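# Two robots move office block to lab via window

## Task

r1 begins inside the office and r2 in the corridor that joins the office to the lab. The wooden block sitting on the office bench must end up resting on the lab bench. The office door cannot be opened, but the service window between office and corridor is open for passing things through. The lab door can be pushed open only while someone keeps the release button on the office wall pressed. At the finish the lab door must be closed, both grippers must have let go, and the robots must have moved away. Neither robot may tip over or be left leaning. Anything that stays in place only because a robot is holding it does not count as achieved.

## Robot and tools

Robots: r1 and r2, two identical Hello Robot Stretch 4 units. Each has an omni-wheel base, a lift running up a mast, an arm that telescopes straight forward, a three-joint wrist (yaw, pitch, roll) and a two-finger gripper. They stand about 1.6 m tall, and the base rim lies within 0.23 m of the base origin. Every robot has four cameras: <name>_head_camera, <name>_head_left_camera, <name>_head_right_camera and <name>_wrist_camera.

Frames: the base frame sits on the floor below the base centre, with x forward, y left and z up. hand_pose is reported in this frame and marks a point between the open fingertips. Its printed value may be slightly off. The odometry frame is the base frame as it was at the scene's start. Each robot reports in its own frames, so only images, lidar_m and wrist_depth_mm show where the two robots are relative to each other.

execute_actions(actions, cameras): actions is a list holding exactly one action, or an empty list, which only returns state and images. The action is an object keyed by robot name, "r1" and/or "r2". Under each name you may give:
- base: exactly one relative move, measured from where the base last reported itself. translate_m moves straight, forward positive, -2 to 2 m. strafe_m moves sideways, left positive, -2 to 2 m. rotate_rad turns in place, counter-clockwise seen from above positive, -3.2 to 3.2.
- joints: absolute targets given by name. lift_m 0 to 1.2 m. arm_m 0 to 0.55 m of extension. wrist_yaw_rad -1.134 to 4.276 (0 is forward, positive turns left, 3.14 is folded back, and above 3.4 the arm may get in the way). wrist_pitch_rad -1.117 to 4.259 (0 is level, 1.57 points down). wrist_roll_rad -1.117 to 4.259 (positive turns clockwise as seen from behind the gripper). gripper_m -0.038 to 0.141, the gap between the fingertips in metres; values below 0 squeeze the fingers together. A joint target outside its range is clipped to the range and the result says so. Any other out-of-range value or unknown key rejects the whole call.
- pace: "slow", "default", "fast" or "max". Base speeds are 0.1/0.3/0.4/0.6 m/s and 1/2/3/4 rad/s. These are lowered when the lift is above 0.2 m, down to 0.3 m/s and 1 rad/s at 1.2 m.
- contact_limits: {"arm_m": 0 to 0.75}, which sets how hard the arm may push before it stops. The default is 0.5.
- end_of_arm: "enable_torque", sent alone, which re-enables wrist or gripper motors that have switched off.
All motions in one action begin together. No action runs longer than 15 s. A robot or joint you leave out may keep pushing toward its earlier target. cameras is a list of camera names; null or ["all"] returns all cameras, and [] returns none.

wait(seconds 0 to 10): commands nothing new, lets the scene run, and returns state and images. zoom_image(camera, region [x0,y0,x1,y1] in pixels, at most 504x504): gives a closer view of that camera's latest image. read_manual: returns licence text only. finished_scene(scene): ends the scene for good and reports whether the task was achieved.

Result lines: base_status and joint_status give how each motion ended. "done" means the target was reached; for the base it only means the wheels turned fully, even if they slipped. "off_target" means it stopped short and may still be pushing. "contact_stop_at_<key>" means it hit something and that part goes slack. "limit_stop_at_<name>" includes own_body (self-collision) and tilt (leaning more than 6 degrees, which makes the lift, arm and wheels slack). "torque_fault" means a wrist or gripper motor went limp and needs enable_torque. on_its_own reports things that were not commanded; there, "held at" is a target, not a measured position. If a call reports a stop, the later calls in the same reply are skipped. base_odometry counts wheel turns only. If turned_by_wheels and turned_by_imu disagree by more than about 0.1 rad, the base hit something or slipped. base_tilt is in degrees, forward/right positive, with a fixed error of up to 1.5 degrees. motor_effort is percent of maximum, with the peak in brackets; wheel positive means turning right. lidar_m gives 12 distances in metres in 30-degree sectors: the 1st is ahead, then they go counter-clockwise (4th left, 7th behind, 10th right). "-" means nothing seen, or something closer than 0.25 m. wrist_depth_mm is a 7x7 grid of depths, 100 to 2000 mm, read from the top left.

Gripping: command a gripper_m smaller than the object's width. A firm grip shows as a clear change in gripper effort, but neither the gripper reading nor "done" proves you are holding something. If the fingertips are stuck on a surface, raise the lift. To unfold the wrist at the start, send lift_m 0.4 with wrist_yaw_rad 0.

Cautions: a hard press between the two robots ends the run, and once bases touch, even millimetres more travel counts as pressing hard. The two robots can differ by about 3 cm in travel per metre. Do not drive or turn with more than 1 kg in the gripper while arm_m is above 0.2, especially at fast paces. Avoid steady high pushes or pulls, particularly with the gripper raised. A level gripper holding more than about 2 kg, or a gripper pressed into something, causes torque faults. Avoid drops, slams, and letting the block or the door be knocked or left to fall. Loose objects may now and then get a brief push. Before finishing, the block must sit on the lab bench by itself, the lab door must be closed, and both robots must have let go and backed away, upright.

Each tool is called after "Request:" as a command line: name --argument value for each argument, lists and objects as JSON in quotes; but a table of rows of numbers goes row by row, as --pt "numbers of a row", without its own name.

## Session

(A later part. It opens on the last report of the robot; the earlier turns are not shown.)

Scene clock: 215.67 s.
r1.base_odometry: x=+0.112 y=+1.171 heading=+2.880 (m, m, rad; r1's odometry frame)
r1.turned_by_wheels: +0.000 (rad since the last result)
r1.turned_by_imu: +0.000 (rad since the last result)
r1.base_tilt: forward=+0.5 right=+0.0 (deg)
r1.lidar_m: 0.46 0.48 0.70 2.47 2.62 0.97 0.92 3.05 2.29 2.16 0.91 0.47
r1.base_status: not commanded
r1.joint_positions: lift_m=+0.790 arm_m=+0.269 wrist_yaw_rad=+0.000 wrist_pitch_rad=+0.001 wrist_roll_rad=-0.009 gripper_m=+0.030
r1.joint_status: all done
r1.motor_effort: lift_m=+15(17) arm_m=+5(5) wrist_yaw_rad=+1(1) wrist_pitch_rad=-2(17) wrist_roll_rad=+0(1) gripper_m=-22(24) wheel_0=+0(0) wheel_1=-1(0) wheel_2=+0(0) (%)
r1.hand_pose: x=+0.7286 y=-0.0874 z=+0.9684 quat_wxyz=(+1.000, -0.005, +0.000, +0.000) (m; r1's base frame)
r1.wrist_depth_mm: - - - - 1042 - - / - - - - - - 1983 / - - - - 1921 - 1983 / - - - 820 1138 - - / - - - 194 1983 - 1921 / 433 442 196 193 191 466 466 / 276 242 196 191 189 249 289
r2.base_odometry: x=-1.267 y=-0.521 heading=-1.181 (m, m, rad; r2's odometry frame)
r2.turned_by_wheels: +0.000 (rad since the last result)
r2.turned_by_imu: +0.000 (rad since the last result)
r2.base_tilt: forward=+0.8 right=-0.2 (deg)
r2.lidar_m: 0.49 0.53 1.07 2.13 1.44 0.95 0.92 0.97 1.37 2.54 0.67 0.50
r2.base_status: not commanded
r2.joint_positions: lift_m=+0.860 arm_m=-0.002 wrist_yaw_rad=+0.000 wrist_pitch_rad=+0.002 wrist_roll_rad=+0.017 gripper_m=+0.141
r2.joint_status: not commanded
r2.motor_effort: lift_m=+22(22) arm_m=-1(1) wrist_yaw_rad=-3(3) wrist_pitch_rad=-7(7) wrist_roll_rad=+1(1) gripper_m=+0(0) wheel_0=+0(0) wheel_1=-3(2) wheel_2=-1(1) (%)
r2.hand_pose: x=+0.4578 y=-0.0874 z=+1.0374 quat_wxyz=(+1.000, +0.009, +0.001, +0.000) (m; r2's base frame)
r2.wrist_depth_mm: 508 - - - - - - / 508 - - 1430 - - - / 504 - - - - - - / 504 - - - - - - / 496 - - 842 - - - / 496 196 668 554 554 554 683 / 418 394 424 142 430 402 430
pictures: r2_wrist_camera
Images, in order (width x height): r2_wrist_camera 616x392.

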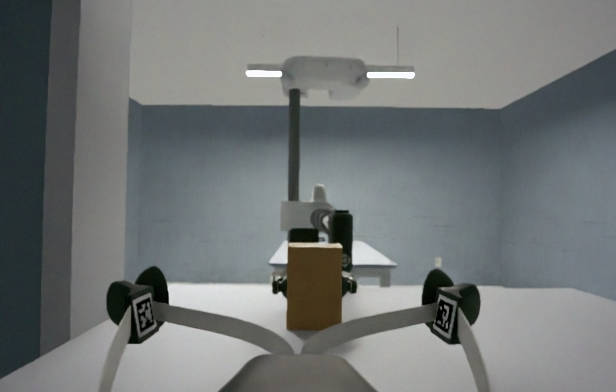

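Request:
execute_actions --actions '[{"r1": {"joints": {"gripper_m": 0.141}}, "r2": {"joints": {"lift_m": 0.8, "arm_m": 0.12}}}]' --cameras '["r2_wrist_camera", "r1_wrist_camera"]'

Scene clock: 223.90 s.
r1.base_odometry: x=+0.112 y=+1.171 heading=+2.880 (m, m, rad; r1's odometry frame)
r1.turned_by_wheels: +0.000 (rad since the last result)
r1.turned_by_imu: +0.001 (rad since the last result)
r1.base_tilt: forward=+0.6 right=+0.0 (deg)
r1.lidar_m: 0.45 0.46 0.72 2.46 2.59 0.96 0.88 3.03 2.30 2.13 0.91 0.49
r1.base_status: not commanded
r1.joint_positions: lift_m=+0.790 arm_m=+0.269 wrist_yaw_rad=+0.000 wrist_pitch_rad=+0.002 wrist_roll_rad=-0.009 gripper_m=+0.141
r1.joint_status: all done
r1.motor_effort: lift_m=+15(15) arm_m=+5(5) wrist_yaw_rad=+1(1) wrist_pitch_rad=-7(7) wrist_roll_rad=+0(0) gripper_m=+2(26) wheel_0=+0(0) wheel_1=+0(0) wheel_2=+0(0) (%)
r1.hand_pose: x=+0.7286 y=-0.0874 z=+0.9679 quat_wxyz=(+1.000, -0.005, +0.001, +0.000) (m; r1's base frame)
r1.wrist_depth_mm: - - - - 1060 1983 - / - - - - - - 1983 / - - - - - - - / - - - 213 1138 1983 1983 / - - - 210 715 - - / 424 220 397 208 407 366 455 / 272 258 259 154 245 263 283
r2.base_odometry: x=-1.267 y=-0.521 heading=-1.181 (m, m, rad; r2's odometry frame)
r2.turned_by_wheels: +0.000 (rad since the last result)
r2.turned_by_imu: +0.000 (rad since the last result)
r2.base_tilt: forward=+0.8 right=-0.2 (deg)
r2.lidar_m: 0.47 0.52 1.06 2.12 1.39 0.96 0.93 0.97 1.33 2.55 0.68 0.51
r2.base_status: not commanded
r2.joint_positions: lift_m=+0.800 arm_m=+0.119 wrist_yaw_rad=+0.000 wrist_pitch_rad=+0.002 wrist_roll_rad=+0.017 gripper_m=+0.141
r2.joint_status: all done
r2.motor_effort: lift_m=+16(27) arm_m=+6(6) wrist_yaw_rad=-2(2) wrist_pitch_rad=-7(7) wrist_roll_rad=+2(0) gripper_m=-1(0) wheel_0=+0(0) wheel_1=-3(3) wheel_2=-1(1) (%)
r2.hand_pose: x=+0.5783 y=-0.0874 z=+0.9779 quat_wxyz=(+1.000, +0.009, +0.001, +0.000) (m; r2's base frame)
r2.wrist_depth_mm: 439 - - 1205 - - - / 442 - - - - - - / 445 - - - - - - / 445 - - 1255 - - - / 442 - - 415 - - - / 407 197 436 413 366 364 449 / 273 258 281 142 285 265 285
pictures: r1_wrist_camera, r2_wrist_camera
Images, in order (width x height): r1_wrist_camera 616x392, r2_wrist_camera 616x392.

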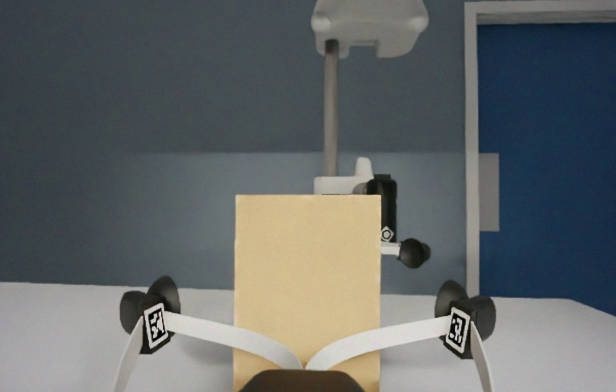

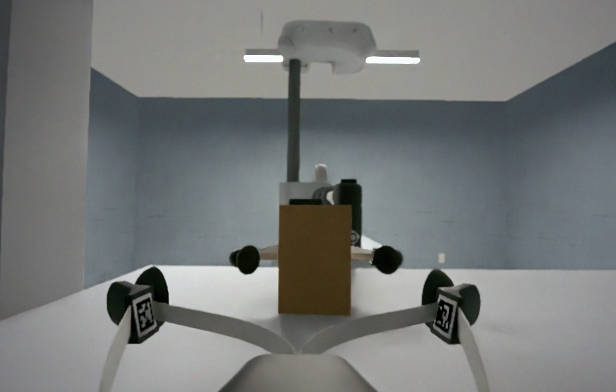

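Request:
execute_actions --actions '[{"r1": {"joints": {"arm_m": 0.0, "lift_m": 0.84}, "pace": "fast"}, "r2": {"joints": {"arm_m": 0.22}}}]' --cameras '["r2_wrist_camera"]'

Scene clock: 252.40 s.
r1.base_odometry: x=+0.112 y=+1.171 heading=+2.880 (m, m, rad; r1's odometry frame)
r1.turned_by_wheels: +0.000 (rad since the last result)
r1.turned_by_imu: +0.000 (rad since the last result)
r1.base_tilt: forward=+0.7 right=+0.0 (deg)
r1.lidar_m: 0.44 0.47 0.71 2.46 2.63 0.97 0.92 3.04 2.30 2.17 0.91 0.44
r1.base_status: not commanded
r1.joint_positions: lift_m=+0.840 arm_m=+0.001 wrist_yaw_rad=+0.000 wrist_pitch_rad=+0.002 wrist_roll_rad=-0.009 gripper_m=+0.141
r1.joint_status: all done
r1.motor_effort: lift_m=+21(22) arm_m=-5(6) wrist_yaw_rad=+1(0) wrist_pitch_rad=-7(9) wrist_roll_rad=+0(2) gripper_m=-1(1) wheel_0=+0(0) wheel_1=-1(0) wheel_2=+0(0) (%)
r1.hand_pose: x=+0.4602 y=-0.0875 z=+1.0173 quat_wxyz=(+1.000, -0.005, +0.001, +0.000) (m; r1's base frame)
r1.wrist_depth_mm: - - - - - - 504 / - - - - - - 500 / - - - - - - 504 / - - - - - - 504 / - - - 488 - - 500 / 627 219 654 480 661 535 496 / 397 377 382 154 384 387 413
r2.base_odometry: x=-1.267 y=-0.521 heading=-1.181 (m, m, rad; r2's odometry frame)
r2.turned_by_wheels: +0.000 (rad since the last result)
r2.turned_by_imu: +0.000 (rad since the last result)
r2.base_tilt: forward=+0.7 right=-0.2 (deg)
r2.lidar_m: 0.50 0.52 1.05 2.15 1.42 0.97 0.94 0.95 1.36 2.55 0.69 0.51
r2.base_status: not commanded
r2.joint_positions: lift_m=+0.800 arm_m=+0.219 wrist_yaw_rad=+0.000 wrist_pitch_rad=+0.002 wrist_roll_rad=+0.017 gripper_m=+0.141
r2.joint_status: all done
r2.motor_effort: lift_m=+16(16) arm_m=+6(7) wrist_yaw_rad=-2(2) wrist_pitch_rad=-7(7) wrist_roll_rad=+1(1) gripper_m=+0(1) wheel_0=+0(0) wheel_1=-2(3) wheel_2=-1(1) (%)
r2.hand_pose: x=+0.6784 y=-0.0874 z=+0.9779 quat_wxyz=(+1.000, +0.009, +0.001, +0.000) (m; r2's base frame)
r2.wrist_depth_mm: - - - 1060 - - - / - - - - - - - / - - - - - - - / - - - 904 - - - / - - - 317 - - - / 402 197 436 315 314 364 449 / 272 258 278 142 283 264 282
pictures: r2_wrist_camera
Images, in order (width x height): r2_wrist_camera 616x392.

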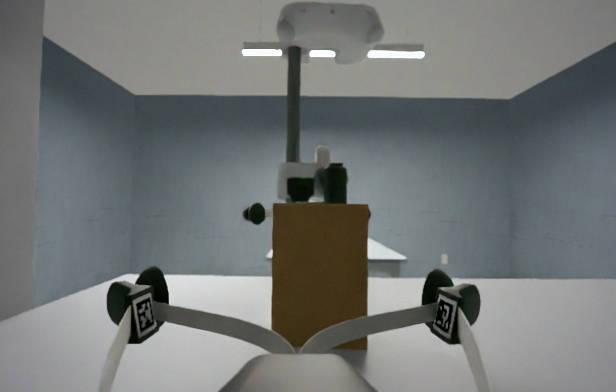

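Request:
execute_actions --actions '[{"r1": {"base": {"strafe_m": -1.3}, "joints": {"lift_m": 0.92, "gripper_m": 0.0}, "pace": "max"}, "r2": {"base": {"strafe_m": -0.015}, "joints": {"arm_m": 0.328}}}]' --cameras '["r2_wrist_camera", "r1_head_camera", "r1_wrist_camera"]'

Scene clock: 262.70 s.
r1.base_odometry: x=+0.448 y=+2.427 heading=+2.880 (m, m, rad; r1's odometry frame)
r1.turned_by_wheels: +0.000 (rad since the last result)
r1.turned_by_imu: -0.002 (rad since the last result)
r1.base_tilt: forward=+0.6 right=+0.0 (deg)
r1.lidar_m: 0.52 0.62 0.91 2.93 1.45 1.54 3.28 1.27 0.99 0.95 0.78 0.61
r1.base_status: done
r1.joint_positions: lift_m=+0.920 arm_m=+0.001 wrist_yaw_rad=+0.000 wrist_pitch_rad=+0.002 wrist_roll_rad=-0.009 gripper_m=+0.000
r1.joint_status: all done
r1.motor_effort: lift_m=+19(23) arm_m=-5(5) wrist_yaw_rad=+1(1) wrist_pitch_rad=-7(7) wrist_roll_rad=+0(1) gripper_m=-6(7) wheel_0=+1(10) wheel_1=+1(10) wheel_2=+1(1) (%)
r1.hand_pose: x=+0.4602 y=-0.0874 z=+1.0975 quat_wxyz=(+1.000, -0.005, +0.001, +0.000) (m; r1's base frame)
r1.wrist_depth_mm: 407 399 389 382 373 370 364 / 407 399 392 379 375 366 364 / 402 392 387 379 370 362 359 / 399 389 384 373 368 359 355 / 399 384 377 334 366 359 355 / 394 387 377 207 364 357 353 / 389 382 173 181 179 355 347
r2.base_odometry: x=-1.281 y=-0.527 heading=-1.181 (m, m, rad; r2's odometry frame)
r2.turned_by_wheels: +0.000 (rad since the last result)
r2.turned_by_imu: +0.000 (rad since the last result)
r2.base_tilt: forward=+0.7 right=-0.2 (deg)
r2.lidar_m: 0.49 0.51 1.06 2.15 1.41 0.96 0.93 0.96 1.35 2.53 0.70 0.53
r2.base_status: done
r2.joint_positions: lift_m=+0.800 arm_m=+0.327 wrist_yaw_rad=+0.000 wrist_pitch_rad=+0.002 wrist_roll_rad=+0.017 gripper_m=+0.141
r2.joint_status: all done
r2.motor_effort: lift_m=+16(15) arm_m=+5(6) wrist_yaw_rad=-2(2) wrist_pitch_rad=-7(7) wrist_roll_rad=+1(1) gripper_m=+0(1) wheel_0=-1(5) wheel_1=+0(7) wheel_2=-1(0) (%)
r2.hand_pose: x=+0.7863 y=-0.0874 z=+0.9779 quat_wxyz=(+1.000, +0.009, +0.001, +0.000) (m; r2's base frame)
r2.wrist_depth_mm: - - - - - - - / - - - - - - - / - - - - - - - / - - - - - - - / - - - 207 - - - / 421 197 209 206 204 362 445 / 271 257 258 142 262 263 281
pictures: r1_head_camera, r1_wrist_camera, r2_wrist_camera
Images, in order (width x height): r1_head_camera 420x560, r1_wrist_camera 616x392, r2_wrist_camera 616x392.

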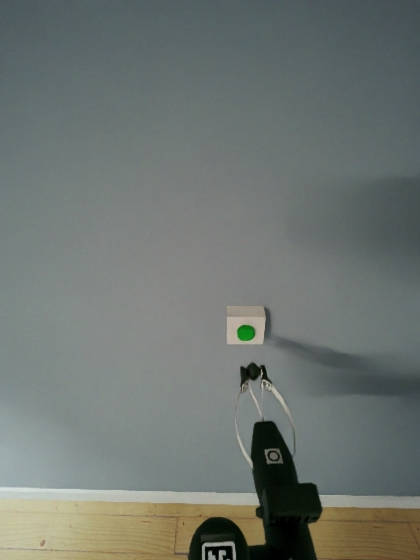

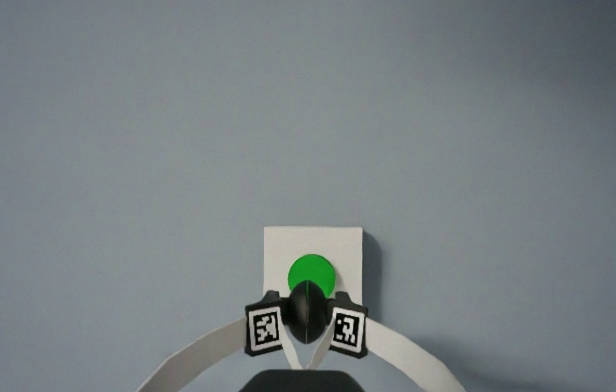

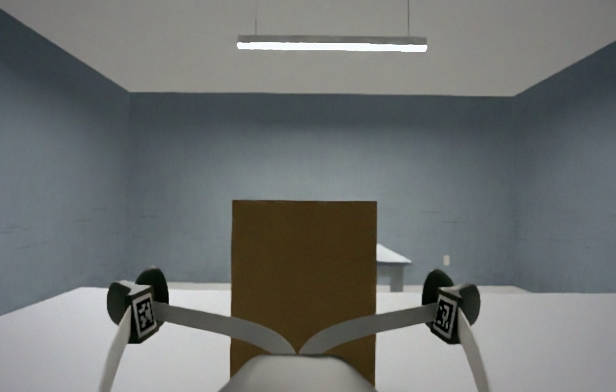

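Request:
execute_actions --actions '[{"r1": {"joints": {"arm_m": 0.08}, "pace": "slow"}, "r2": {"joints": {"gripper_m": 0.03}}}]' --cameras '["r2_wrist_camera", "r1_wrist_camera"]'

Scene clock: 273.50 s.
r1.base_odometry: x=+0.448 y=+2.427 heading=+2.880 (m, m, rad; r1's odometry frame)
r1.turned_by_wheels: +0.000 (rad since the last result)
r1.turned_by_imu: +0.001 (rad since the last result)
r1.base_tilt: forward=+0.6 right=+0.1 (deg)
r1.lidar_m: 0.58 0.63 0.89 2.91 1.47 1.50 3.29 1.29 0.99 0.95 0.79 0.60
r1.base_status: not commanded
r1.joint_positions: lift_m=+0.920 arm_m=+0.079 wrist_yaw_rad=+0.000 wrist_pitch_rad=+0.002 wrist_roll_rad=-0.009 gripper_m=+0.000
r1.joint_status: all done
r1.motor_effort: lift_m=+19(19) arm_m=+5(4) wrist_yaw_rad=+2(1) wrist_pitch_rad=-6(7) wrist_roll_rad=+0(1) gripper_m=-7(6) wheel_0=+1(1) wheel_1=+1(1) wheel_2=+1(0) (%)
r1.hand_pose: x=+0.5385 y=-0.0874 z=+1.0975 quat_wxyz=(+1.000, -0.005, +0.001, +0.000) (m; r1's base frame)
r1.wrist_depth_mm: 322 315 309 304 296 291 286 / 320 314 307 301 294 289 285 / 317 312 306 298 293 287 283 / 317 307 303 297 291 286 281 / 314 307 300 255 289 283 279 / 312 306 300 206 289 282 278 / 310 303 174 181 179 279 277
r2.base_odometry: x=-1.281 y=-0.527 heading=-1.181 (m, m, rad; r2's odometry frame)
r2.turned_by_wheels: +0.000 (rad since the last result)
r2.turned_by_imu: +0.000 (rad since the last result)
r2.base_tilt: forward=+0.8 right=-0.2 (deg)
r2.lidar_m: 0.50 0.50 1.04 2.14 1.45 0.95 0.93 0.95 1.36 2.53 0.70 0.53
r2.base_status: not commanded
r2.joint_positions: lift_m=+0.800 arm_m=+0.327 wrist_yaw_rad=+0.000 wrist_pitch_rad=+0.002 wrist_roll_rad=+0.017 gripper_m=+0.030
r2.joint_status: all done
r2.motor_effort: lift_m=+15(15) arm_m=+7(6) wrist_yaw_rad=-2(2) wrist_pitch_rad=-7(7) wrist_roll_rad=+1(0) gripper_m=-20(17) wheel_0=-1(1) wheel_1=+0(0) wheel_2=-1(1) (%)
r2.hand_pose: x=+0.7863 y=-0.0875 z=+0.9779 quat_wxyz=(+1.000, +0.009, +0.001, +0.000) (m; r2's base frame)
r2.wrist_depth_mm: - - - - - - - / - - - - - - - / - - - - - - - / - - - - - - - / - - 196 192 - - - / 421 382 193 191 190 445 445 / 268 241 194 190 262 246 281
pictures: r1_wrist_camera, r2_wrist_camera
Images, in order (width x height): r1_wrist_camera 616x392, r2_wrist_camera 616x392.

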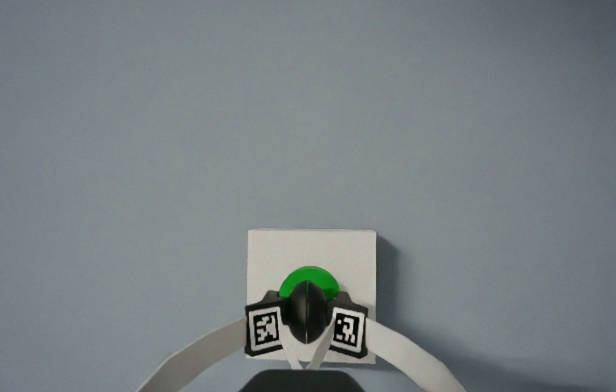

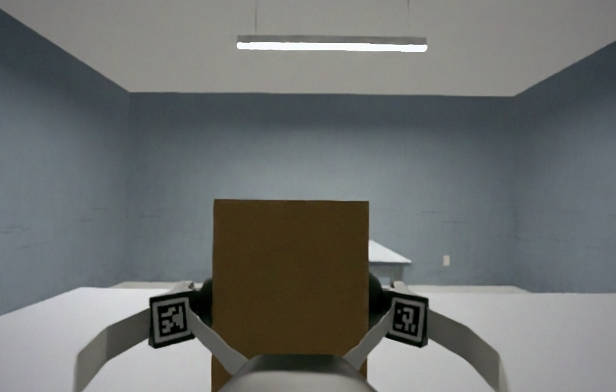

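Request:
execute_actions --actions '[{"r1": {"joints": {"arm_m": 0.094}, "contact_limits": {"arm_m": 0.4}, "pace": "slow"}, "r2": {"joints": {"lift_m": 0.84}}}]' --cameras '["r1_wrist_camera", "r2_wrist_camera"]'

Scene clock: 280.17 s.
r1.base_odometry: x=+0.448 y=+2.427 heading=+2.880 (m, m, rad; r1's odometry frame)
r1.turned_by_wheels: +0.000 (rad since the last result)
r1.turned_by_imu: +0.000 (rad since the last result)
r1.base_tilt: forward=+0.5 right=+0.0 (deg)
r1.lidar_m: 0.58 0.62 0.89 2.91 1.47 1.52 3.27 1.31 0.98 0.94 0.80 0.60
r1.base_status: not commanded
r1.joint_positions: lift_m=+0.920 arm_m=+0.092 wrist_yaw_rad=-0.004 wrist_pitch_rad=+0.002 wrist_roll_rad=-0.009 gripper_m=+0.000
r1.joint_status: all done
r1.motor_effort: lift_m=+19(19) arm_m=+10(8) wrist_yaw_rad=+13(13) wrist_pitch_rad=-6(7) wrist_roll_rad=-1(2) gripper_m=-3(6) wheel_0=+2(2) wheel_1=+2(2) wheel_2=-4(4) (%)
r1.contact_limits: arm_m 0.4
r1.hand_pose: x=+0.5513 y=-0.0886 z=+1.0976 quat_wxyz=(+1.000, -0.005, +0.001, -0.002) (m; r1's base frame)
r1.wrist_depth_mm: 307 303 296 291 289 281 276 / 306 300 294 289 283 279 273 / 303 297 293 287 281 277 273 / 301 297 291 286 281 274 270 / 301 294 289 246 277 273 268 / 298 293 287 212 274 271 268 / 296 291 186 188 182 268 267
r2.base_odometry: x=-1.281 y=-0.527 heading=-1.181 (m, m, rad; r2's odometry frame)
r2.turned_by_wheels: +0.000 (rad since the last result)
r2.turned_by_imu: +0.000 (rad since the last result)
r2.base_tilt: forward=+0.7 right=-0.2 (deg)
r2.lidar_m: 0.50 0.51 1.05 2.15 1.44 0.95 0.92 0.97 1.35 2.53 0.69 0.51
r2.base_status: not commanded
r2.joint_positions: lift_m=+0.840 arm_m=+0.327 wrist_yaw_rad=+0.000 wrist_pitch_rad=+0.005 wrist_roll_rad=+0.017 gripper_m=+0.030
r2.joint_status: all done
r2.motor_effort: lift_m=+24(29) arm_m=+6(6) wrist_yaw_rad=-2(2) wrist_pitch_rad=-16(16) wrist_roll_rad=+1(0) gripper_m=-19(19) wheel_0=-1(1) wheel_1=-1(0) wheel_2=-1(1) (%)
r2.hand_pose: x=+0.7863 y=-0.0875 z=+1.0163 quat_wxyz=(+1.000, +0.009, +0.003, +0.000) (m; r2's base frame)
r2.wrist_depth_mm: - - - - - - - / - - - - - - - / - - - - - - - / - - - - - - - / - - 196 193 - - - / - 500 193 191 190 - - / 353 317 193 189 343 324 370
pictures: r1_wrist_camera, r2_wrist_camera
Images, in order (width x height): r1_wrist_camera 616x392, r2_wrist_camera 616x392.

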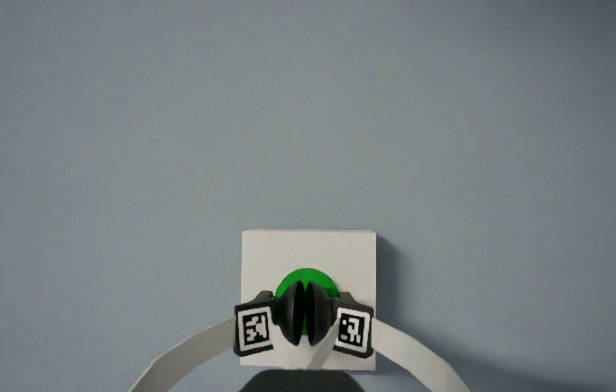

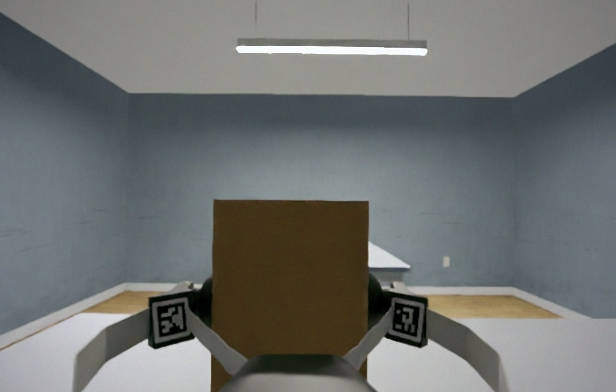

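Request:
execute_actions --actions '[{"r1": {"joints": {"arm_m": 0.098}, "contact_limits": {"arm_m": 0.4}, "pace": "slow"}, "r2": {"base": {"translate_m": -0.08}, "joints": {"arm_m": 0.0}, "pace": "fast"}}]' --cameras '[]'

Request:
execute_actions --actions '[{"r2": {"base": {"rotate_rad": 3.17}, "joints": {"wrist_yaw_rad": 2.9, "lift_m": 0.4}, "pace": "fast"}}]' --cameras '["r2_head_camera", "r2_head_left_camera", "r2_head_right_camera", "r1_wrist_camera"]'

Scene clock: 331.43 s.
r1.base_odometry: x=+0.448 y=+2.427 heading=+2.880 (m, m, rad; r1's odometry frame)
r1.turned_by_wheels: +0.000 (rad since the last result)
r1.turned_by_imu: +0.006 (rad since the last result)
r1.base_tilt: forward=+0.5 right=+0.1 (deg)
r1.lidar_m: 0.58 0.63 0.92 3.76 1.46 1.54 3.24 1.30 1.00 0.94 0.80 0.60
r1.base_status: not commanded
r1.joint_positions: lift_m=+0.920 arm_m=+0.096 wrist_yaw_rad=-0.010 wrist_pitch_rad=+0.001 wrist_roll_rad=-0.009 gripper_m=+0.000
r1.joint_status: all done
r1.on_its_own: wrist_yaw_rad is at rest, and its effort (+30) is outside its rest range (-13 to +13)
r1.motor_effort: lift_m=+19(19) arm_m=+12(12) wrist_yaw_rad=+30(30) wrist_pitch_rad=-4(6) wrist_roll_rad=+2(1) gripper_m=+1(5) wheel_0=+2(2) wheel_1=+4(3) wheel_2=-9(9) (%)
r1.contact_limits: arm_m 0.4
r1.hand_pose: x=+0.5544 y=-0.0903 z=+1.0977 quat_wxyz=(+1.000, -0.005, +0.001, -0.005) (m; r1's base frame)
r1.wrist_depth_mm: 306 300 294 290 285 278 276 / 303 300 293 289 282 278 273 / 301 296 290 285 281 276 271 / 300 293 289 283 278 276 270 / 297 293 287 243 276 272 268 / 296 291 285 212 274 270 266 / 294 287 185 160 184 268 265
r2.base_odometry: x=-1.311 y=-0.453 heading=-1.181 (m, m, rad; r2's odometry frame)
r2.turned_by_wheels: +0.000 (rad since the last result)
r2.turned_by_imu: +0.000 (rad since the last result)
r2.base_tilt: forward=+0.8 right=-0.2 (deg)
r2.lidar_m: 0.48 0.61 1.17 2.15 1.31 0.87 0.84 0.89 1.22 2.50 0.78 0.45
r2.base_status: done
r2.joint_positions: lift_m=+0.840 arm_m=+0.001 wrist_yaw_rad=+0.000 wrist_pitch_rad=+0.005 wrist_roll_rad=+0.017 gripper_m=+0.030
r2.joint_status: all done
r2.motor_effort: lift_m=+24(24) arm_m=-6(5) wrist_yaw_rad=-2(4) wrist_pitch_rad=-16(17) wrist_roll_rad=+0(1) gripper_m=-21(19) wheel_0=-1(7) wheel_1=-1(10) wheel_2=-1(10) (%)
r2.hand_pose: x=+0.4604 y=-0.0875 z=+1.0163 quat_wxyz=(+1.000, +0.009, +0.003, +0.000) (m; r2's base frame)
r2.wrist_depth_mm: 591 691 - - - - - / 585 699 - - - - - / 585 707 - - - - - / 580 707 - - - - - / 574 699 196 191 - - - / 580 508 194 191 189 585 591 / 359 345 193 190 349 345 373
pictures: none
No camera images: the call's "cameras" was empty. Leave "cameras" out to get every camera's image.

Scene clock: 334.23 s.
r1.base_odometry: x=+0.448 y=+2.427 heading=+2.880 (m, m, rad; r1's odometry frame)
r1.turned_by_wheels: +0.000 (rad since the last result)
r1.turned_by_imu: +0.000 (rad since the last result)
r1.base_tilt: forward=+0.4 right=+0.0 (deg)
r1.lidar_m: 0.56 0.63 0.93 3.74 1.45 1.54 3.23 1.29 0.98 0.96 0.80 0.60
r1.base_status: not commanded
r1.joint_positions: lift_m=+0.920 arm_m=+0.096 wrist_yaw_rad=-0.010 wrist_pitch_rad=+0.001 wrist_roll_rad=-0.009 gripper_m=+0.000
r1.joint_status: not commanded
r1.on_its_own: wrist_yaw_rad is at rest, and its effort (+30) is outside its rest range (-13 to +13)
r1.motor_effort: lift_m=+19(19) arm_m=+12(12) wrist_yaw_rad=+30(29) wrist_pitch_rad=-4(5) wrist_roll_rad=+0(1) gripper_m=-4(2) wheel_0=+2(2) wheel_1=+3(3) wheel_2=-9(9) (%)
r1.hand_pose: x=+0.5544 y=-0.0903 z=+1.0977 quat_wxyz=(+1.000, -0.005, +0.001, -0.005) (m; r1's base frame)
r1.wrist_depth_mm: 306 300 296 289 285 279 274 / 304 298 293 286 285 278 272 / 300 296 290 286 281 277 272 / 300 294 289 286 279 273 271 / 298 293 287 243 277 273 268 / 296 289 285 211 276 270 267 / 294 289 185 160 185 270 265
r2.base_odometry: x=-1.311 y=-0.453 heading=+1.989 (m, m, rad; r2's odometry frame)
r2.turned_by_wheels: +3.170 (rad since the last result)
r2.turned_by_imu: +3.119 (rad since the last result)
r2.base_tilt: forward=+0.8 right=-0.2 (deg)
r2.lidar_m: 0.82 0.89 1.29 2.55 0.82 0.59 0.58 0.61 1.22 2.14 1.27 0.87
r2.base_status: done
r2.joint_positions: lift_m=+0.400 arm_m=+0.001 wrist_yaw_rad=+2.900 wrist_pitch_rad=+0.005 wrist_roll_rad=+0.017 gripper_m=+0.030
r2.joint_status: all done
r2.motor_effort: lift_m=+17(20) arm_m=-6(6) wrist_yaw_rad=-1(12) wrist_pitch_rad=-17(17) wrist_roll_rad=+1(1) gripper_m=-20(21) wheel_0=+0(10) wheel_1=+2(6) wheel_2=+0(5) (%)
r2.hand_pose: x=-0.0873 y=+0.1540 z=+0.5769 quat_wxyz=(+0.121, -0.002, +0.009, +0.993) (m; r2's base frame)
r2.wrist_depth_mm: 143 - - - - 1118 1182 / 143 699 750 820 831 1098 1160 / 142 239 946 991 1025 1098 1160 / 148 878 917 960 1025 1078 1138 / 842 878 195 192 1025 1078 1138 / 854 866 193 191 189 1078 1138 / 831 854 193 190 1025 1042 1118
pictures: r1_wrist_camera, r2_head_camera, r2_head_left_camera, r2_head_right_camera
Images, in order (width x height): r1_wrist_camera 616x392, r2_head_camera 420x560, r2_head_left_camera 420x672, r2_head_right_camera 420x672.

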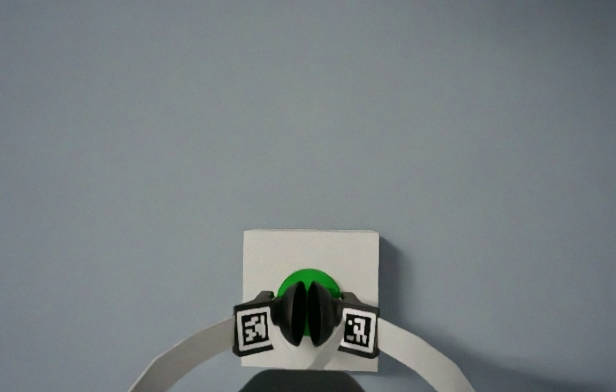

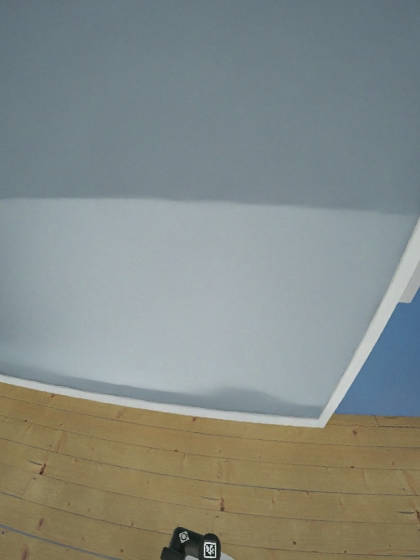

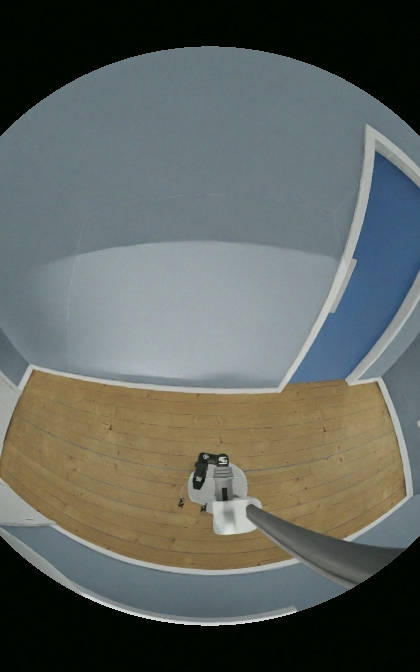

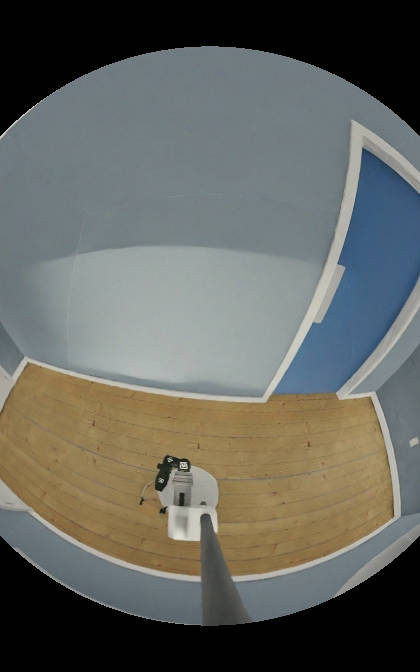

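Request:
execute_actions --actions '[{"r2": {"base": {"strafe_m": -1.14}, "pace": "max"}}]' --cameras '["r2_head_camera", "r2_head_left_camera"]'

Scene clock: 357.27 s.
r1.base_odometry: x=+0.448 y=+2.427 heading=+2.880 (m, m, rad; r1's odometry frame)
r1.turned_by_wheels: +0.000 (rad since the last result)
r1.turned_by_imu: +0.001 (rad since the last result)
r1.base_tilt: forward=+0.6 right=+0.0 (deg)
r1.lidar_m: 0.57 0.63 0.92 3.73 1.45 1.54 3.25 1.27 0.99 0.94 0.80 0.61
r1.base_status: not commanded
r1.joint_positions: lift_m=+0.920 arm_m=+0.096 wrist_yaw_rad=-0.010 wrist_pitch_rad=+0.001 wrist_roll_rad=-0.009 gripper_m=+0.000
r1.joint_status: not commanded
r1.on_its_own: wrist_yaw_rad is at rest, and its effort (+29) is outside its rest range (-13 to +13)
r1.motor_effort: lift_m=+19(19) arm_m=+12(12) wrist_yaw_rad=+29(30) wrist_pitch_rad=-4(5) wrist_roll_rad=+0(1) gripper_m=-2(2) wheel_0=+2(2) wheel_1=+4(4) wheel_2=-9(9) (%)
r1.hand_pose: x=+0.5544 y=-0.0903 z=+1.0977 quat_wxyz=(+1.000, -0.005, +0.001, -0.005) (m; r1's base frame)
r1.wrist_depth_mm: 307 300 294 289 285 278 276 / 304 297 294 287 282 277 274 / 301 297 291 286 279 274 273 / 300 293 291 285 278 274 270 / 297 291 286 244 277 273 268 / 294 290 285 211 273 270 268 / 294 287 186 160 185 270 267
r2.base_odometry: x=-0.269 y=+0.010 heading=+1.989 (m, m, rad; r2's odometry frame)
r2.turned_by_wheels: +0.000 (rad since the last result)
r2.turned_by_imu: -0.001 (rad since the last result)
r2.base_tilt: forward=+0.8 right=-0.2 (deg)
r2.lidar_m: 0.85 0.89 1.17 2.74 1.13 0.87 0.86 0.91 1.04 1.00 1.08 0.87
r2.base_status: done
r2.joint_positions: lift_m=+0.400 arm_m=+0.001 wrist_yaw_rad=+2.900 wrist_pitch_rad=+0.005 wrist_roll_rad=+0.017 gripper_m=+0.030
r2.joint_status: not commanded
r2.motor_effort: lift_m=+18(18) arm_m=-6(5) wrist_yaw_rad=-2(1) wrist_pitch_rad=-16(16) wrist_roll_rad=+0(1) gripper_m=-19(21) wheel_0=+0(11) wheel_1=+1(11) wheel_2=+0(1) (%)
r2.hand_pose: x=-0.0873 y=+0.1539 z=+0.5768 quat_wxyz=(+0.121, -0.002, +0.009, +0.993) (m; r2's base frame)
r2.wrist_depth_mm: 143 960 1008 1060 1118 1182 - / 143 960 1008 1042 1118 1138 - / 142 239 991 1042 1118 1160 1205 / 147 931 976 1042 1098 1182 1229 / 904 960 196 192 1098 1160 1229 / 904 931 194 191 189 1138 1229 / 891 931 193 190 1098 1118 1205
pictures: r2_head_camera, r2_head_left_camera
Images, in order (width x height): r2_head_camera 420x560, r2_head_left_camera 420x672.

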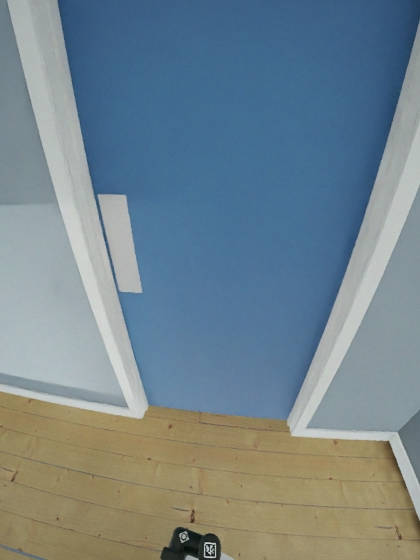

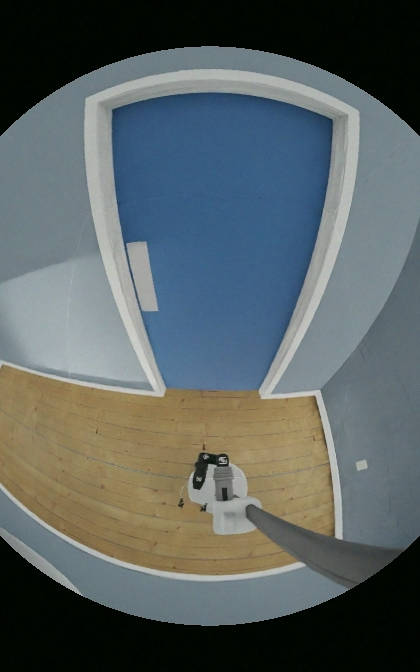

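Request:
execute_actions --actions '[{"r2": {"base": {"translate_m": 0.57}, "pace": "max"}}]' --cameras '["r2_head_camera"]'

Scene clock: 376.90 s.
r1.base_odometry: x=+0.448 y=+2.427 heading=+2.880 (m, m, rad; r1's odometry frame)
r1.turned_by_wheels: +0.000 (rad since the last result)
r1.turned_by_imu: +0.001 (rad since the last result)
r1.base_tilt: forward=+0.5 right=+0.1 (deg)
r1.lidar_m: 0.58 0.63 0.91 3.74 1.47 1.54 3.22 1.25 0.98 0.96 0.81 0.59
r1.base_status: not commanded
r1.joint_positions: lift_m=+0.920 arm_m=+0.096 wrist_yaw_rad=-0.010 wrist_pitch_rad=+0.001 wrist_roll_rad=-0.009 gripper_m=+0.000
r1.joint_status: not commanded
r1.on_its_own: wrist_yaw_rad is at rest, and its effort (+30) is outside its rest range (-13 to +13)
r1.motor_effort: lift_m=+19(19) arm_m=+12(12) wrist_yaw_rad=+30(30) wrist_pitch_rad=-5(4) wrist_roll_rad=+1(1) gripper_m=-1(4) wheel_0=+2(2) wheel_1=+3(3) wheel_2=-9(9) (%)
r1.hand_pose: x=+0.5544 y=-0.0903 z=+1.0977 quat_wxyz=(+1.000, -0.005, +0.001, -0.005) (m; r1's base frame)
r1.wrist_depth_mm: 306 300 296 290 286 278 277 / 303 298 293 287 281 278 273 / 300 297 290 286 279 277 272 / 300 293 290 285 278 276 271 / 297 293 289 242 276 272 268 / 296 291 286 212 274 270 267 / 294 289 186 160 185 270 265
r2.base_odometry: x=-0.501 y=+0.531 heading=+1.989 (m, m, rad; r2's odometry frame)
r2.turned_by_wheels: +0.000 (rad since the last result)
r2.turned_by_imu: -0.002 (rad since the last result)
r2.base_tilt: forward=+0.7 right=-0.2 (deg)
r2.lidar_m: 0.28 0.30 0.47 1.12 1.65 1.47 1.43 1.41 1.07 0.75 0.40 0.30
r2.base_status: done
r2.joint_positions: lift_m=+0.400 arm_m=+0.001 wrist_yaw_rad=+2.900 wrist_pitch_rad=+0.005 wrist_roll_rad=+0.017 gripper_m=+0.030
r2.joint_status: not commanded
r2.motor_effort: lift_m=+18(18) arm_m=-6(5) wrist_yaw_rad=-2(1) wrist_pitch_rad=-16(16) wrist_roll_rad=+2(1) gripper_m=-20(20) wheel_0=+0(1) wheel_1=+0(6) wheel_2=+0(11) (%)
r2.hand_pose: x=-0.0873 y=+0.1539 z=+0.5768 quat_wxyz=(+0.121, -0.002, +0.009, +0.993) (m; r2's base frame)
r2.wrist_depth_mm: 143 1499 1618 1661 1808 - 1983 / 143 1499 1618 1708 1756 - 1983 / 142 239 1576 1661 1708 - 1983 / 147 1499 1537 1618 1756 1863 - / 1430 1499 195 192 1708 1863 1921 / 1430 1464 194 191 189 1808 1921 / 1397 1308 193 190 1464 1366 1576
pictures: r2_head_camera
Images, in order (width x height): r2_head_camera 420x560.

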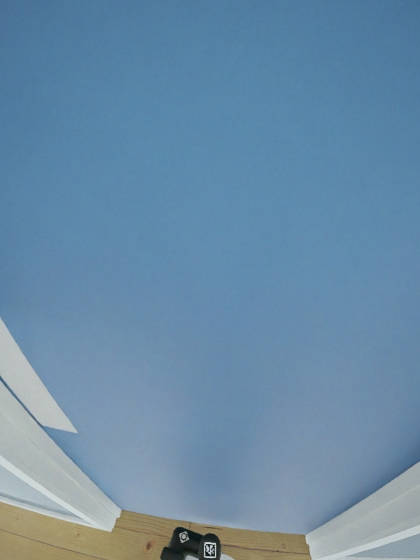

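Request:
execute_actions --actions '[{"r2": {"base": {"translate_m": 0.12}, "pace": "slow"}}]' --cameras '["r2_head_left_camera"]'

Scene clock: 384.50 s.
r1.base_odometry: x=+0.448 y=+2.427 heading=+2.880 (m, m, rad; r1's odometry frame)
r1.turned_by_wheels: +0.000 (rad since the last result)
r1.turned_by_imu: +0.001 (rad since the last result)
r1.base_tilt: forward=+0.5 right=+0.1 (deg)
r1.lidar_m: 0.56 0.62 0.92 3.75 1.46 1.57 3.19 1.28 0.98 0.94 0.84 0.58
r1.base_status: not commanded
r1.joint_positions: lift_m=+0.920 arm_m=+0.096 wrist_yaw_rad=-0.010 wrist_pitch_rad=+0.001 wrist_roll_rad=-0.009 gripper_m=+0.000
r1.joint_status: not commanded
r1.on_its_own: wrist_yaw_rad is at rest, and its effort (+29) is outside its rest range (-13 to +13)
r1.motor_effort: lift_m=+19(19) arm_m=+12(12) wrist_yaw_rad=+29(30) wrist_pitch_rad=-5(4) wrist_roll_rad=-1(2) gripper_m=-7(1) wheel_0=+2(2) wheel_1=+4(3) wheel_2=-9(9) (%)
r1.hand_pose: x=+0.5544 y=-0.0903 z=+1.0977 quat_wxyz=(+1.000, -0.005, +0.001, -0.005) (m; r1's base frame)
r1.wrist_depth_mm: 306 300 293 289 283 279 276 / 303 298 291 287 283 278 276 / 301 296 290 286 281 274 272 / 300 296 290 283 279 273 271 / 298 293 286 244 276 272 268 / 297 290 285 211 273 271 266 / 293 289 186 160 184 268 265
r2.base_odometry: x=-0.549 y=+0.640 heading=+1.989 (m, m, rad; r2's odometry frame)
r2.turned_by_wheels: +0.000 (rad since the last result)
r2.turned_by_imu: +0.000 (rad since the last result)
r2.base_tilt: forward=+0.8 right=-0.2 (deg)
r2.lidar_m: - 0.25 0.32 0.47 1.80 1.61 1.57 1.43 1.08 0.43 0.26 0.25
r2.base_status: done
r2.joint_positions: lift_m=+0.400 arm_m=+0.000 wrist_yaw_rad=+2.901 wrist_pitch_rad=+0.005 wrist_roll_rad=+0.017 gripper_m=+0.030
r2.joint_status: not commanded
r2.motor_effort: lift_m=+18(18) arm_m=+0(5) wrist_yaw_rad=-4(24) wrist_pitch_rad=-16(17) wrist_roll_rad=+1(0) gripper_m=-20(20) wheel_0=+2(3) wheel_1=+2(3) wheel_2=-3(6) (%)
r2.hand_pose: x=-0.0883 y=+0.1538 z=+0.5768 quat_wxyz=(+0.120, -0.002, +0.009, +0.993) (m; r2's base frame)
r2.wrist_depth_mm: 143 1618 1708 1756 1983 - - / 142 1661 1708 1808 - - - / 141 237 1708 1756 1921 - - / 147 1576 1708 1756 1921 1983 - / 1537 1618 195 193 1863 1983 - / 1537 1537 194 191 190 1983 - / 1499 1336 193 189 1464 1366 1537
pictures: r2_head_left_camera
Images, in order (width x height): r2_head_left_camera 420x672.

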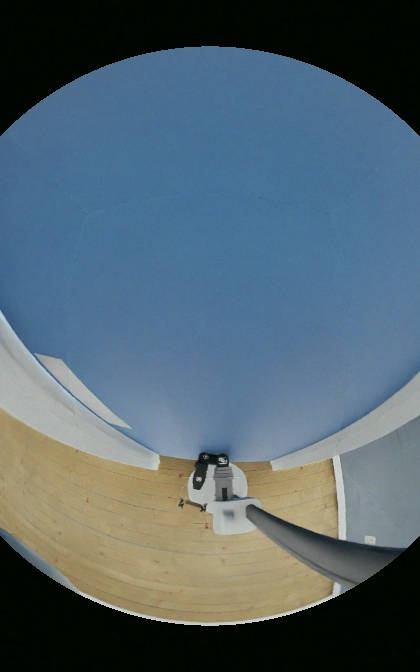

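Request:
execute_actions --actions '[{"r2": {"base": {"translate_m": 0.2}, "pace": "slow"}}]' --cameras '["r2_head_left_camera"]'

Scene clock: 395.63 s.
r1.base_odometry: x=+0.448 y=+2.427 heading=+2.880 (m, m, rad; r1's odometry frame)
r1.turned_by_wheels: +0.000 (rad since the last result)
r1.turned_by_imu: +0.001 (rad since the last result)
r1.base_tilt: forward=+0.5 right=+0.0 (deg)
r1.lidar_m: 0.58 0.61 0.90 3.74 1.45 1.56 3.24 1.29 0.99 0.95 0.80 0.61
r1.base_status: not commanded
r1.joint_positions: lift_m=+0.920 arm_m=+0.096 wrist_yaw_rad=-0.010 wrist_pitch_rad=+0.001 wrist_roll_rad=-0.009 gripper_m=+0.000
r1.joint_status: not commanded
r1.on_its_own: wrist_yaw_rad is at rest, and its effort (+30) is outside its rest range (-13 to +13)
r1.motor_effort: lift_m=+19(19) arm_m=+12(12) wrist_yaw_rad=+30(30) wrist_pitch_rad=-5(6) wrist_roll_rad=+0(2) gripper_m=-5(1) wheel_0=+2(2) wheel_1=+4(3) wheel_2=-9(9) (%)
r1.hand_pose: x=+0.5544 y=-0.0903 z=+1.0977 quat_wxyz=(+1.000, -0.005, +0.001, -0.005) (m; r1's base frame)
r1.wrist_depth_mm: 306 301 294 289 286 279 276 / 306 298 293 287 283 277 274 / 301 296 289 285 279 277 272 / 300 294 289 285 279 276 271 / 297 291 286 243 277 273 268 / 293 290 285 210 273 272 266 / 293 289 186 160 183 268 265
r2.base_odometry: x=-0.631 y=+0.823 heading=+1.989 (m, m, rad; r2's odometry frame)
r2.turned_by_wheels: +0.000 (rad since the last result)
r2.turned_by_imu: -0.001 (rad since the last result)
r2.base_tilt: forward=+0.8 right=-0.2 (deg)
r2.lidar_m: 0.25 0.29 1.20 0.42 2.11 1.79 1.76 1.45 0.49 0.27 0.25 -
r2.base_status: done
r2.joint_positions: lift_m=+0.400 arm_m=+0.000 wrist_yaw_rad=+2.900 wrist_pitch_rad=+0.005 wrist_roll_rad=+0.017 gripper_m=+0.030
r2.joint_status: not commanded
r2.motor_effort: lift_m=+18(18) arm_m=+0(0) wrist_yaw_rad=-4(4) wrist_pitch_rad=-17(16) wrist_roll_rad=+1(1) gripper_m=-20(19) wheel_0=+4(5) wheel_1=+1(9) wheel_2=-2(9) (%)
r2.hand_pose: x=-0.0883 y=+0.1538 z=+0.5768 quat_wxyz=(+0.120, -0.002, +0.009, +0.993) (m; r2's base frame)
r2.wrist_depth_mm: 143 1863 1921 1983 - - - / 142 1808 1921 - - - - / 141 237 1921 1983 - - - / 147 1756 1921 1983 - - - / 1708 1808 195 192 - - - / 1708 1756 194 191 189 - - / 1499 1336 193 190 1464 1397 1618
pictures: r2_head_left_camera
Images, in order (width x height): r2_head_left_camera 420x672.

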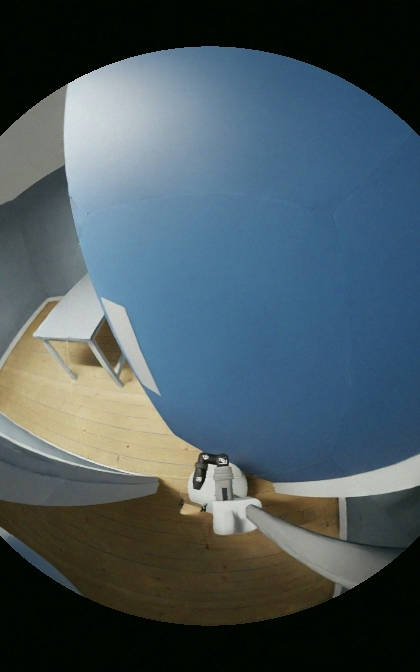

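Request:
execute_actions --actions '[{"r2": {"base": {"translate_m": 0.5}}}]' --cameras '["r2_head_left_camera", "r2_head_camera", "r2_head_right_camera"]'

Scene clock: 403.53 s.
r1.base_odometry: x=+0.448 y=+2.427 heading=+2.880 (m, m, rad; r1's odometry frame)
r1.turned_by_wheels: +0.000 (rad since the last result)
r1.turned_by_imu: +0.001 (rad since the last result)
r1.base_tilt: forward=+0.4 right=+0.0 (deg)
r1.lidar_m: 0.58 0.61 0.92 3.73 1.42 1.54 3.21 1.30 1.00 0.96 0.80 0.59
r1.base_status: not commanded
r1.joint_positions: lift_m=+0.920 arm_m=+0.096 wrist_yaw_rad=-0.010 wrist_pitch_rad=+0.001 wrist_roll_rad=-0.009 gripper_m=+0.000
r1.joint_status: not commanded
r1.on_its_own: wrist_yaw_rad is at rest, and its effort (+30) is outside its rest range (-13 to +13)
r1.motor_effort: lift_m=+19(19) arm_m=+12(12) wrist_yaw_rad=+30(30) wrist_pitch_rad=-5(4) wrist_roll_rad=+2(1) gripper_m=-2(0) wheel_0=+2(2) wheel_1=+3(3) wheel_2=-9(9) (%)
r1.hand_pose: x=+0.5544 y=-0.0903 z=+1.0977 quat_wxyz=(+1.000, -0.005, +0.001, -0.005) (m; r1's base frame)
r1.wrist_depth_mm: 307 300 294 290 285 279 273 / 303 298 293 287 281 277 274 / 303 296 291 286 279 276 272 / 301 293 289 283 278 273 270 / 298 291 286 243 277 272 267 / 296 290 286 211 273 271 267 / 294 289 187 160 185 268 266
r2.base_odometry: x=-0.834 y=+1.280 heading=+1.989 (m, m, rad; r2's odometry frame)
r2.turned_by_wheels: +0.000 (rad since the last result)
r2.turned_by_imu: -0.002 (rad since the last result)
r2.base_tilt: forward=+0.7 right=-0.2 (deg)
r2.lidar_m: 2.05 1.23 0.94 1.50 0.61 0.65 2.24 0.52 0.25 0.25 0.25 0.25
r2.base_status: done
r2.joint_positions: lift_m=+0.400 arm_m=+0.000 wrist_yaw_rad=+2.900 wrist_pitch_rad=+0.005 wrist_roll_rad=+0.017 gripper_m=+0.030
r2.joint_status: not commanded
r2.motor_effort: lift_m=+18(18) arm_m=+0(0) wrist_yaw_rad=-3(4) wrist_pitch_rad=-16(16) wrist_roll_rad=+1(0) gripper_m=-21(20) wheel_0=+2(9) wheel_1=-2(7) wheel_2=-1(15) (%)
r2.hand_pose: x=-0.0883 y=+0.1538 z=+0.5768 quat_wxyz=(+0.120, -0.002, +0.009, +0.993) (m; r2's base frame)
r2.wrist_depth_mm: 142 - - - 741 699 750 / 142 - - - 741 691 741 / 141 238 - - 732 691 732 / 147 - - - 723 683 723 / - - 196 192 699 683 723 / - - 193 191 190 676 723 / 1499 1366 193 190 676 647 723
pictures: r2_head_camera, r2_head_left_camera, r2_head_right_camera
Images, in order (width x height): r2_head_camera 420x560, r2_head_left_camera 420x672, r2_head_right_camera 420x672.

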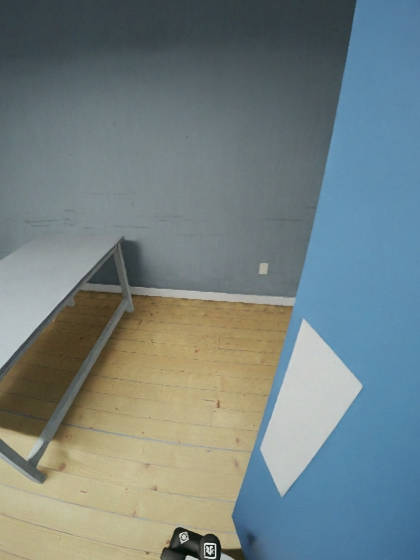

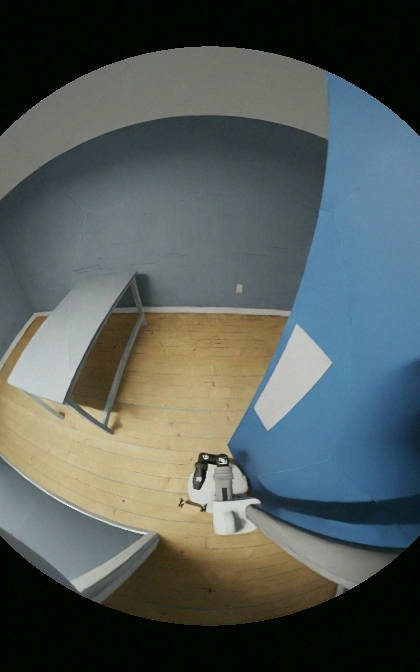

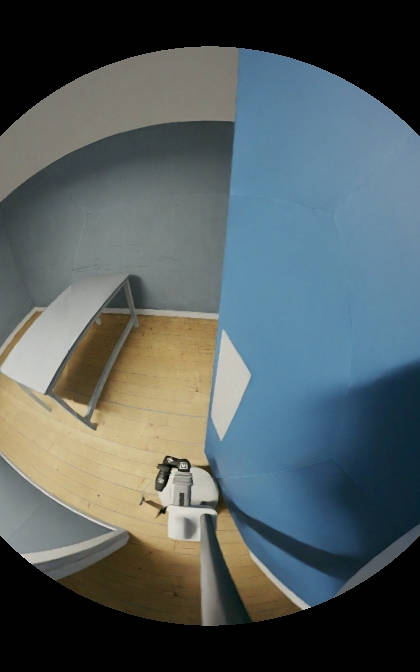

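Request:
execute_actions --actions '[{"r2": {"base": {"translate_m": 0.62}, "joints": {"lift_m": 0.72}}}]' --cameras '["r2_head_left_camera", "r2_head_right_camera"]'

Scene clock: 437.57 s.
r1.base_odometry: x=+0.448 y=+2.427 heading=+2.880 (m, m, rad; r1's odometry frame)
r1.turned_by_wheels: +0.000 (rad since the last result)
r1.turned_by_imu: +0.001 (rad since the last result)
r1.base_tilt: forward=+0.5 right=+0.0 (deg)
r1.lidar_m: 0.59 0.64 0.91 3.73 1.44 1.57 3.24 1.29 0.98 0.97 0.82 0.62
r1.base_status: not commanded
r1.joint_positions: lift_m=+0.920 arm_m=+0.096 wrist_yaw_rad=-0.010 wrist_pitch_rad=+0.001 wrist_roll_rad=-0.009 gripper_m=+0.000
r1.joint_status: not commanded
r1.on_its_own: wrist_yaw_rad is at rest, and its effort (+30) is outside its rest range (-13 to +13)
r1.motor_effort: lift_m=+19(19) arm_m=+12(12) wrist_yaw_rad=+30(30) wrist_pitch_rad=-4(5) wrist_roll_rad=+1(1) gripper_m=-2(1) wheel_0=+2(2) wheel_1=+3(3) wheel_2=-9(9) (%)
r1.hand_pose: x=+0.5544 y=-0.0903 z=+1.0977 quat_wxyz=(+1.000, -0.005, +0.001, -0.005) (m; r1's base frame)
r1.wrist_depth_mm: 304 301 293 290 285 278 278 / 301 297 291 287 283 277 272 / 300 296 290 285 279 276 272 / 300 296 287 283 279 274 271 / 298 291 287 243 277 272 268 / 297 290 285 211 276 271 266 / 293 290 186 160 184 268 265
r2.base_odometry: x=-1.086 y=+1.846 heading=+1.989 (m, m, rad; r2's odometry frame)
r2.turned_by_wheels: +0.000 (rad since the last result)
r2.turned_by_imu: -0.003 (rad since the last result)
r2.base_tilt: forward=+0.7 right=-0.2 (deg)
r2.lidar_m: 1.41 1.18 0.88 0.83 0.93 0.54 0.64 0.98 1.13 1.11 1.17 1.46
r2.base_status: done
r2.joint_positions: lift_m=+0.720 arm_m=+0.000 wrist_yaw_rad=+2.900 wrist_pitch_rad=+0.005 wrist_roll_rad=+0.017 gripper_m=+0.030
r2.joint_status: all done
r2.motor_effort: lift_m=+25(34) arm_m=+0(1) wrist_yaw_rad=-3(3) wrist_pitch_rad=-16(16) wrist_roll_rad=+1(1) gripper_m=-20(19) wheel_0=+1(5) wheel_1=-1(6) wheel_2=+2(11) (%)
r2.hand_pose: x=-0.0883 y=+0.1539 z=+0.8963 quat_wxyz=(+0.120, -0.002, +0.009, +0.993) (m; r2's base frame)
r2.wrist_depth_mm: 142 904 820 778 1366 1464 1576 / 142 891 820 778 1336 1430 1537 / 141 238 809 768 1336 1430 1537 / 147 854 798 759 1366 1464 1499 / 991 891 195 192 1336 1430 1499 / 991 878 193 191 189 1397 1464 / 976 854 193 190 1336 1366 1499
pictures: r2_head_left_camera, r2_head_right_camera
Images, in order (width x height): r2_head_left_camera 420x672, r2_head_right_camera 420x672.

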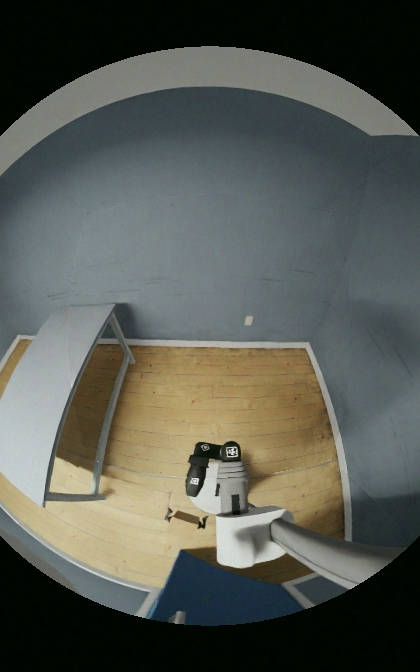

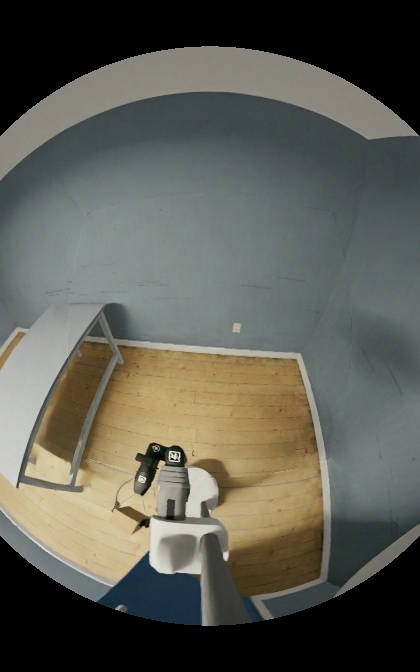

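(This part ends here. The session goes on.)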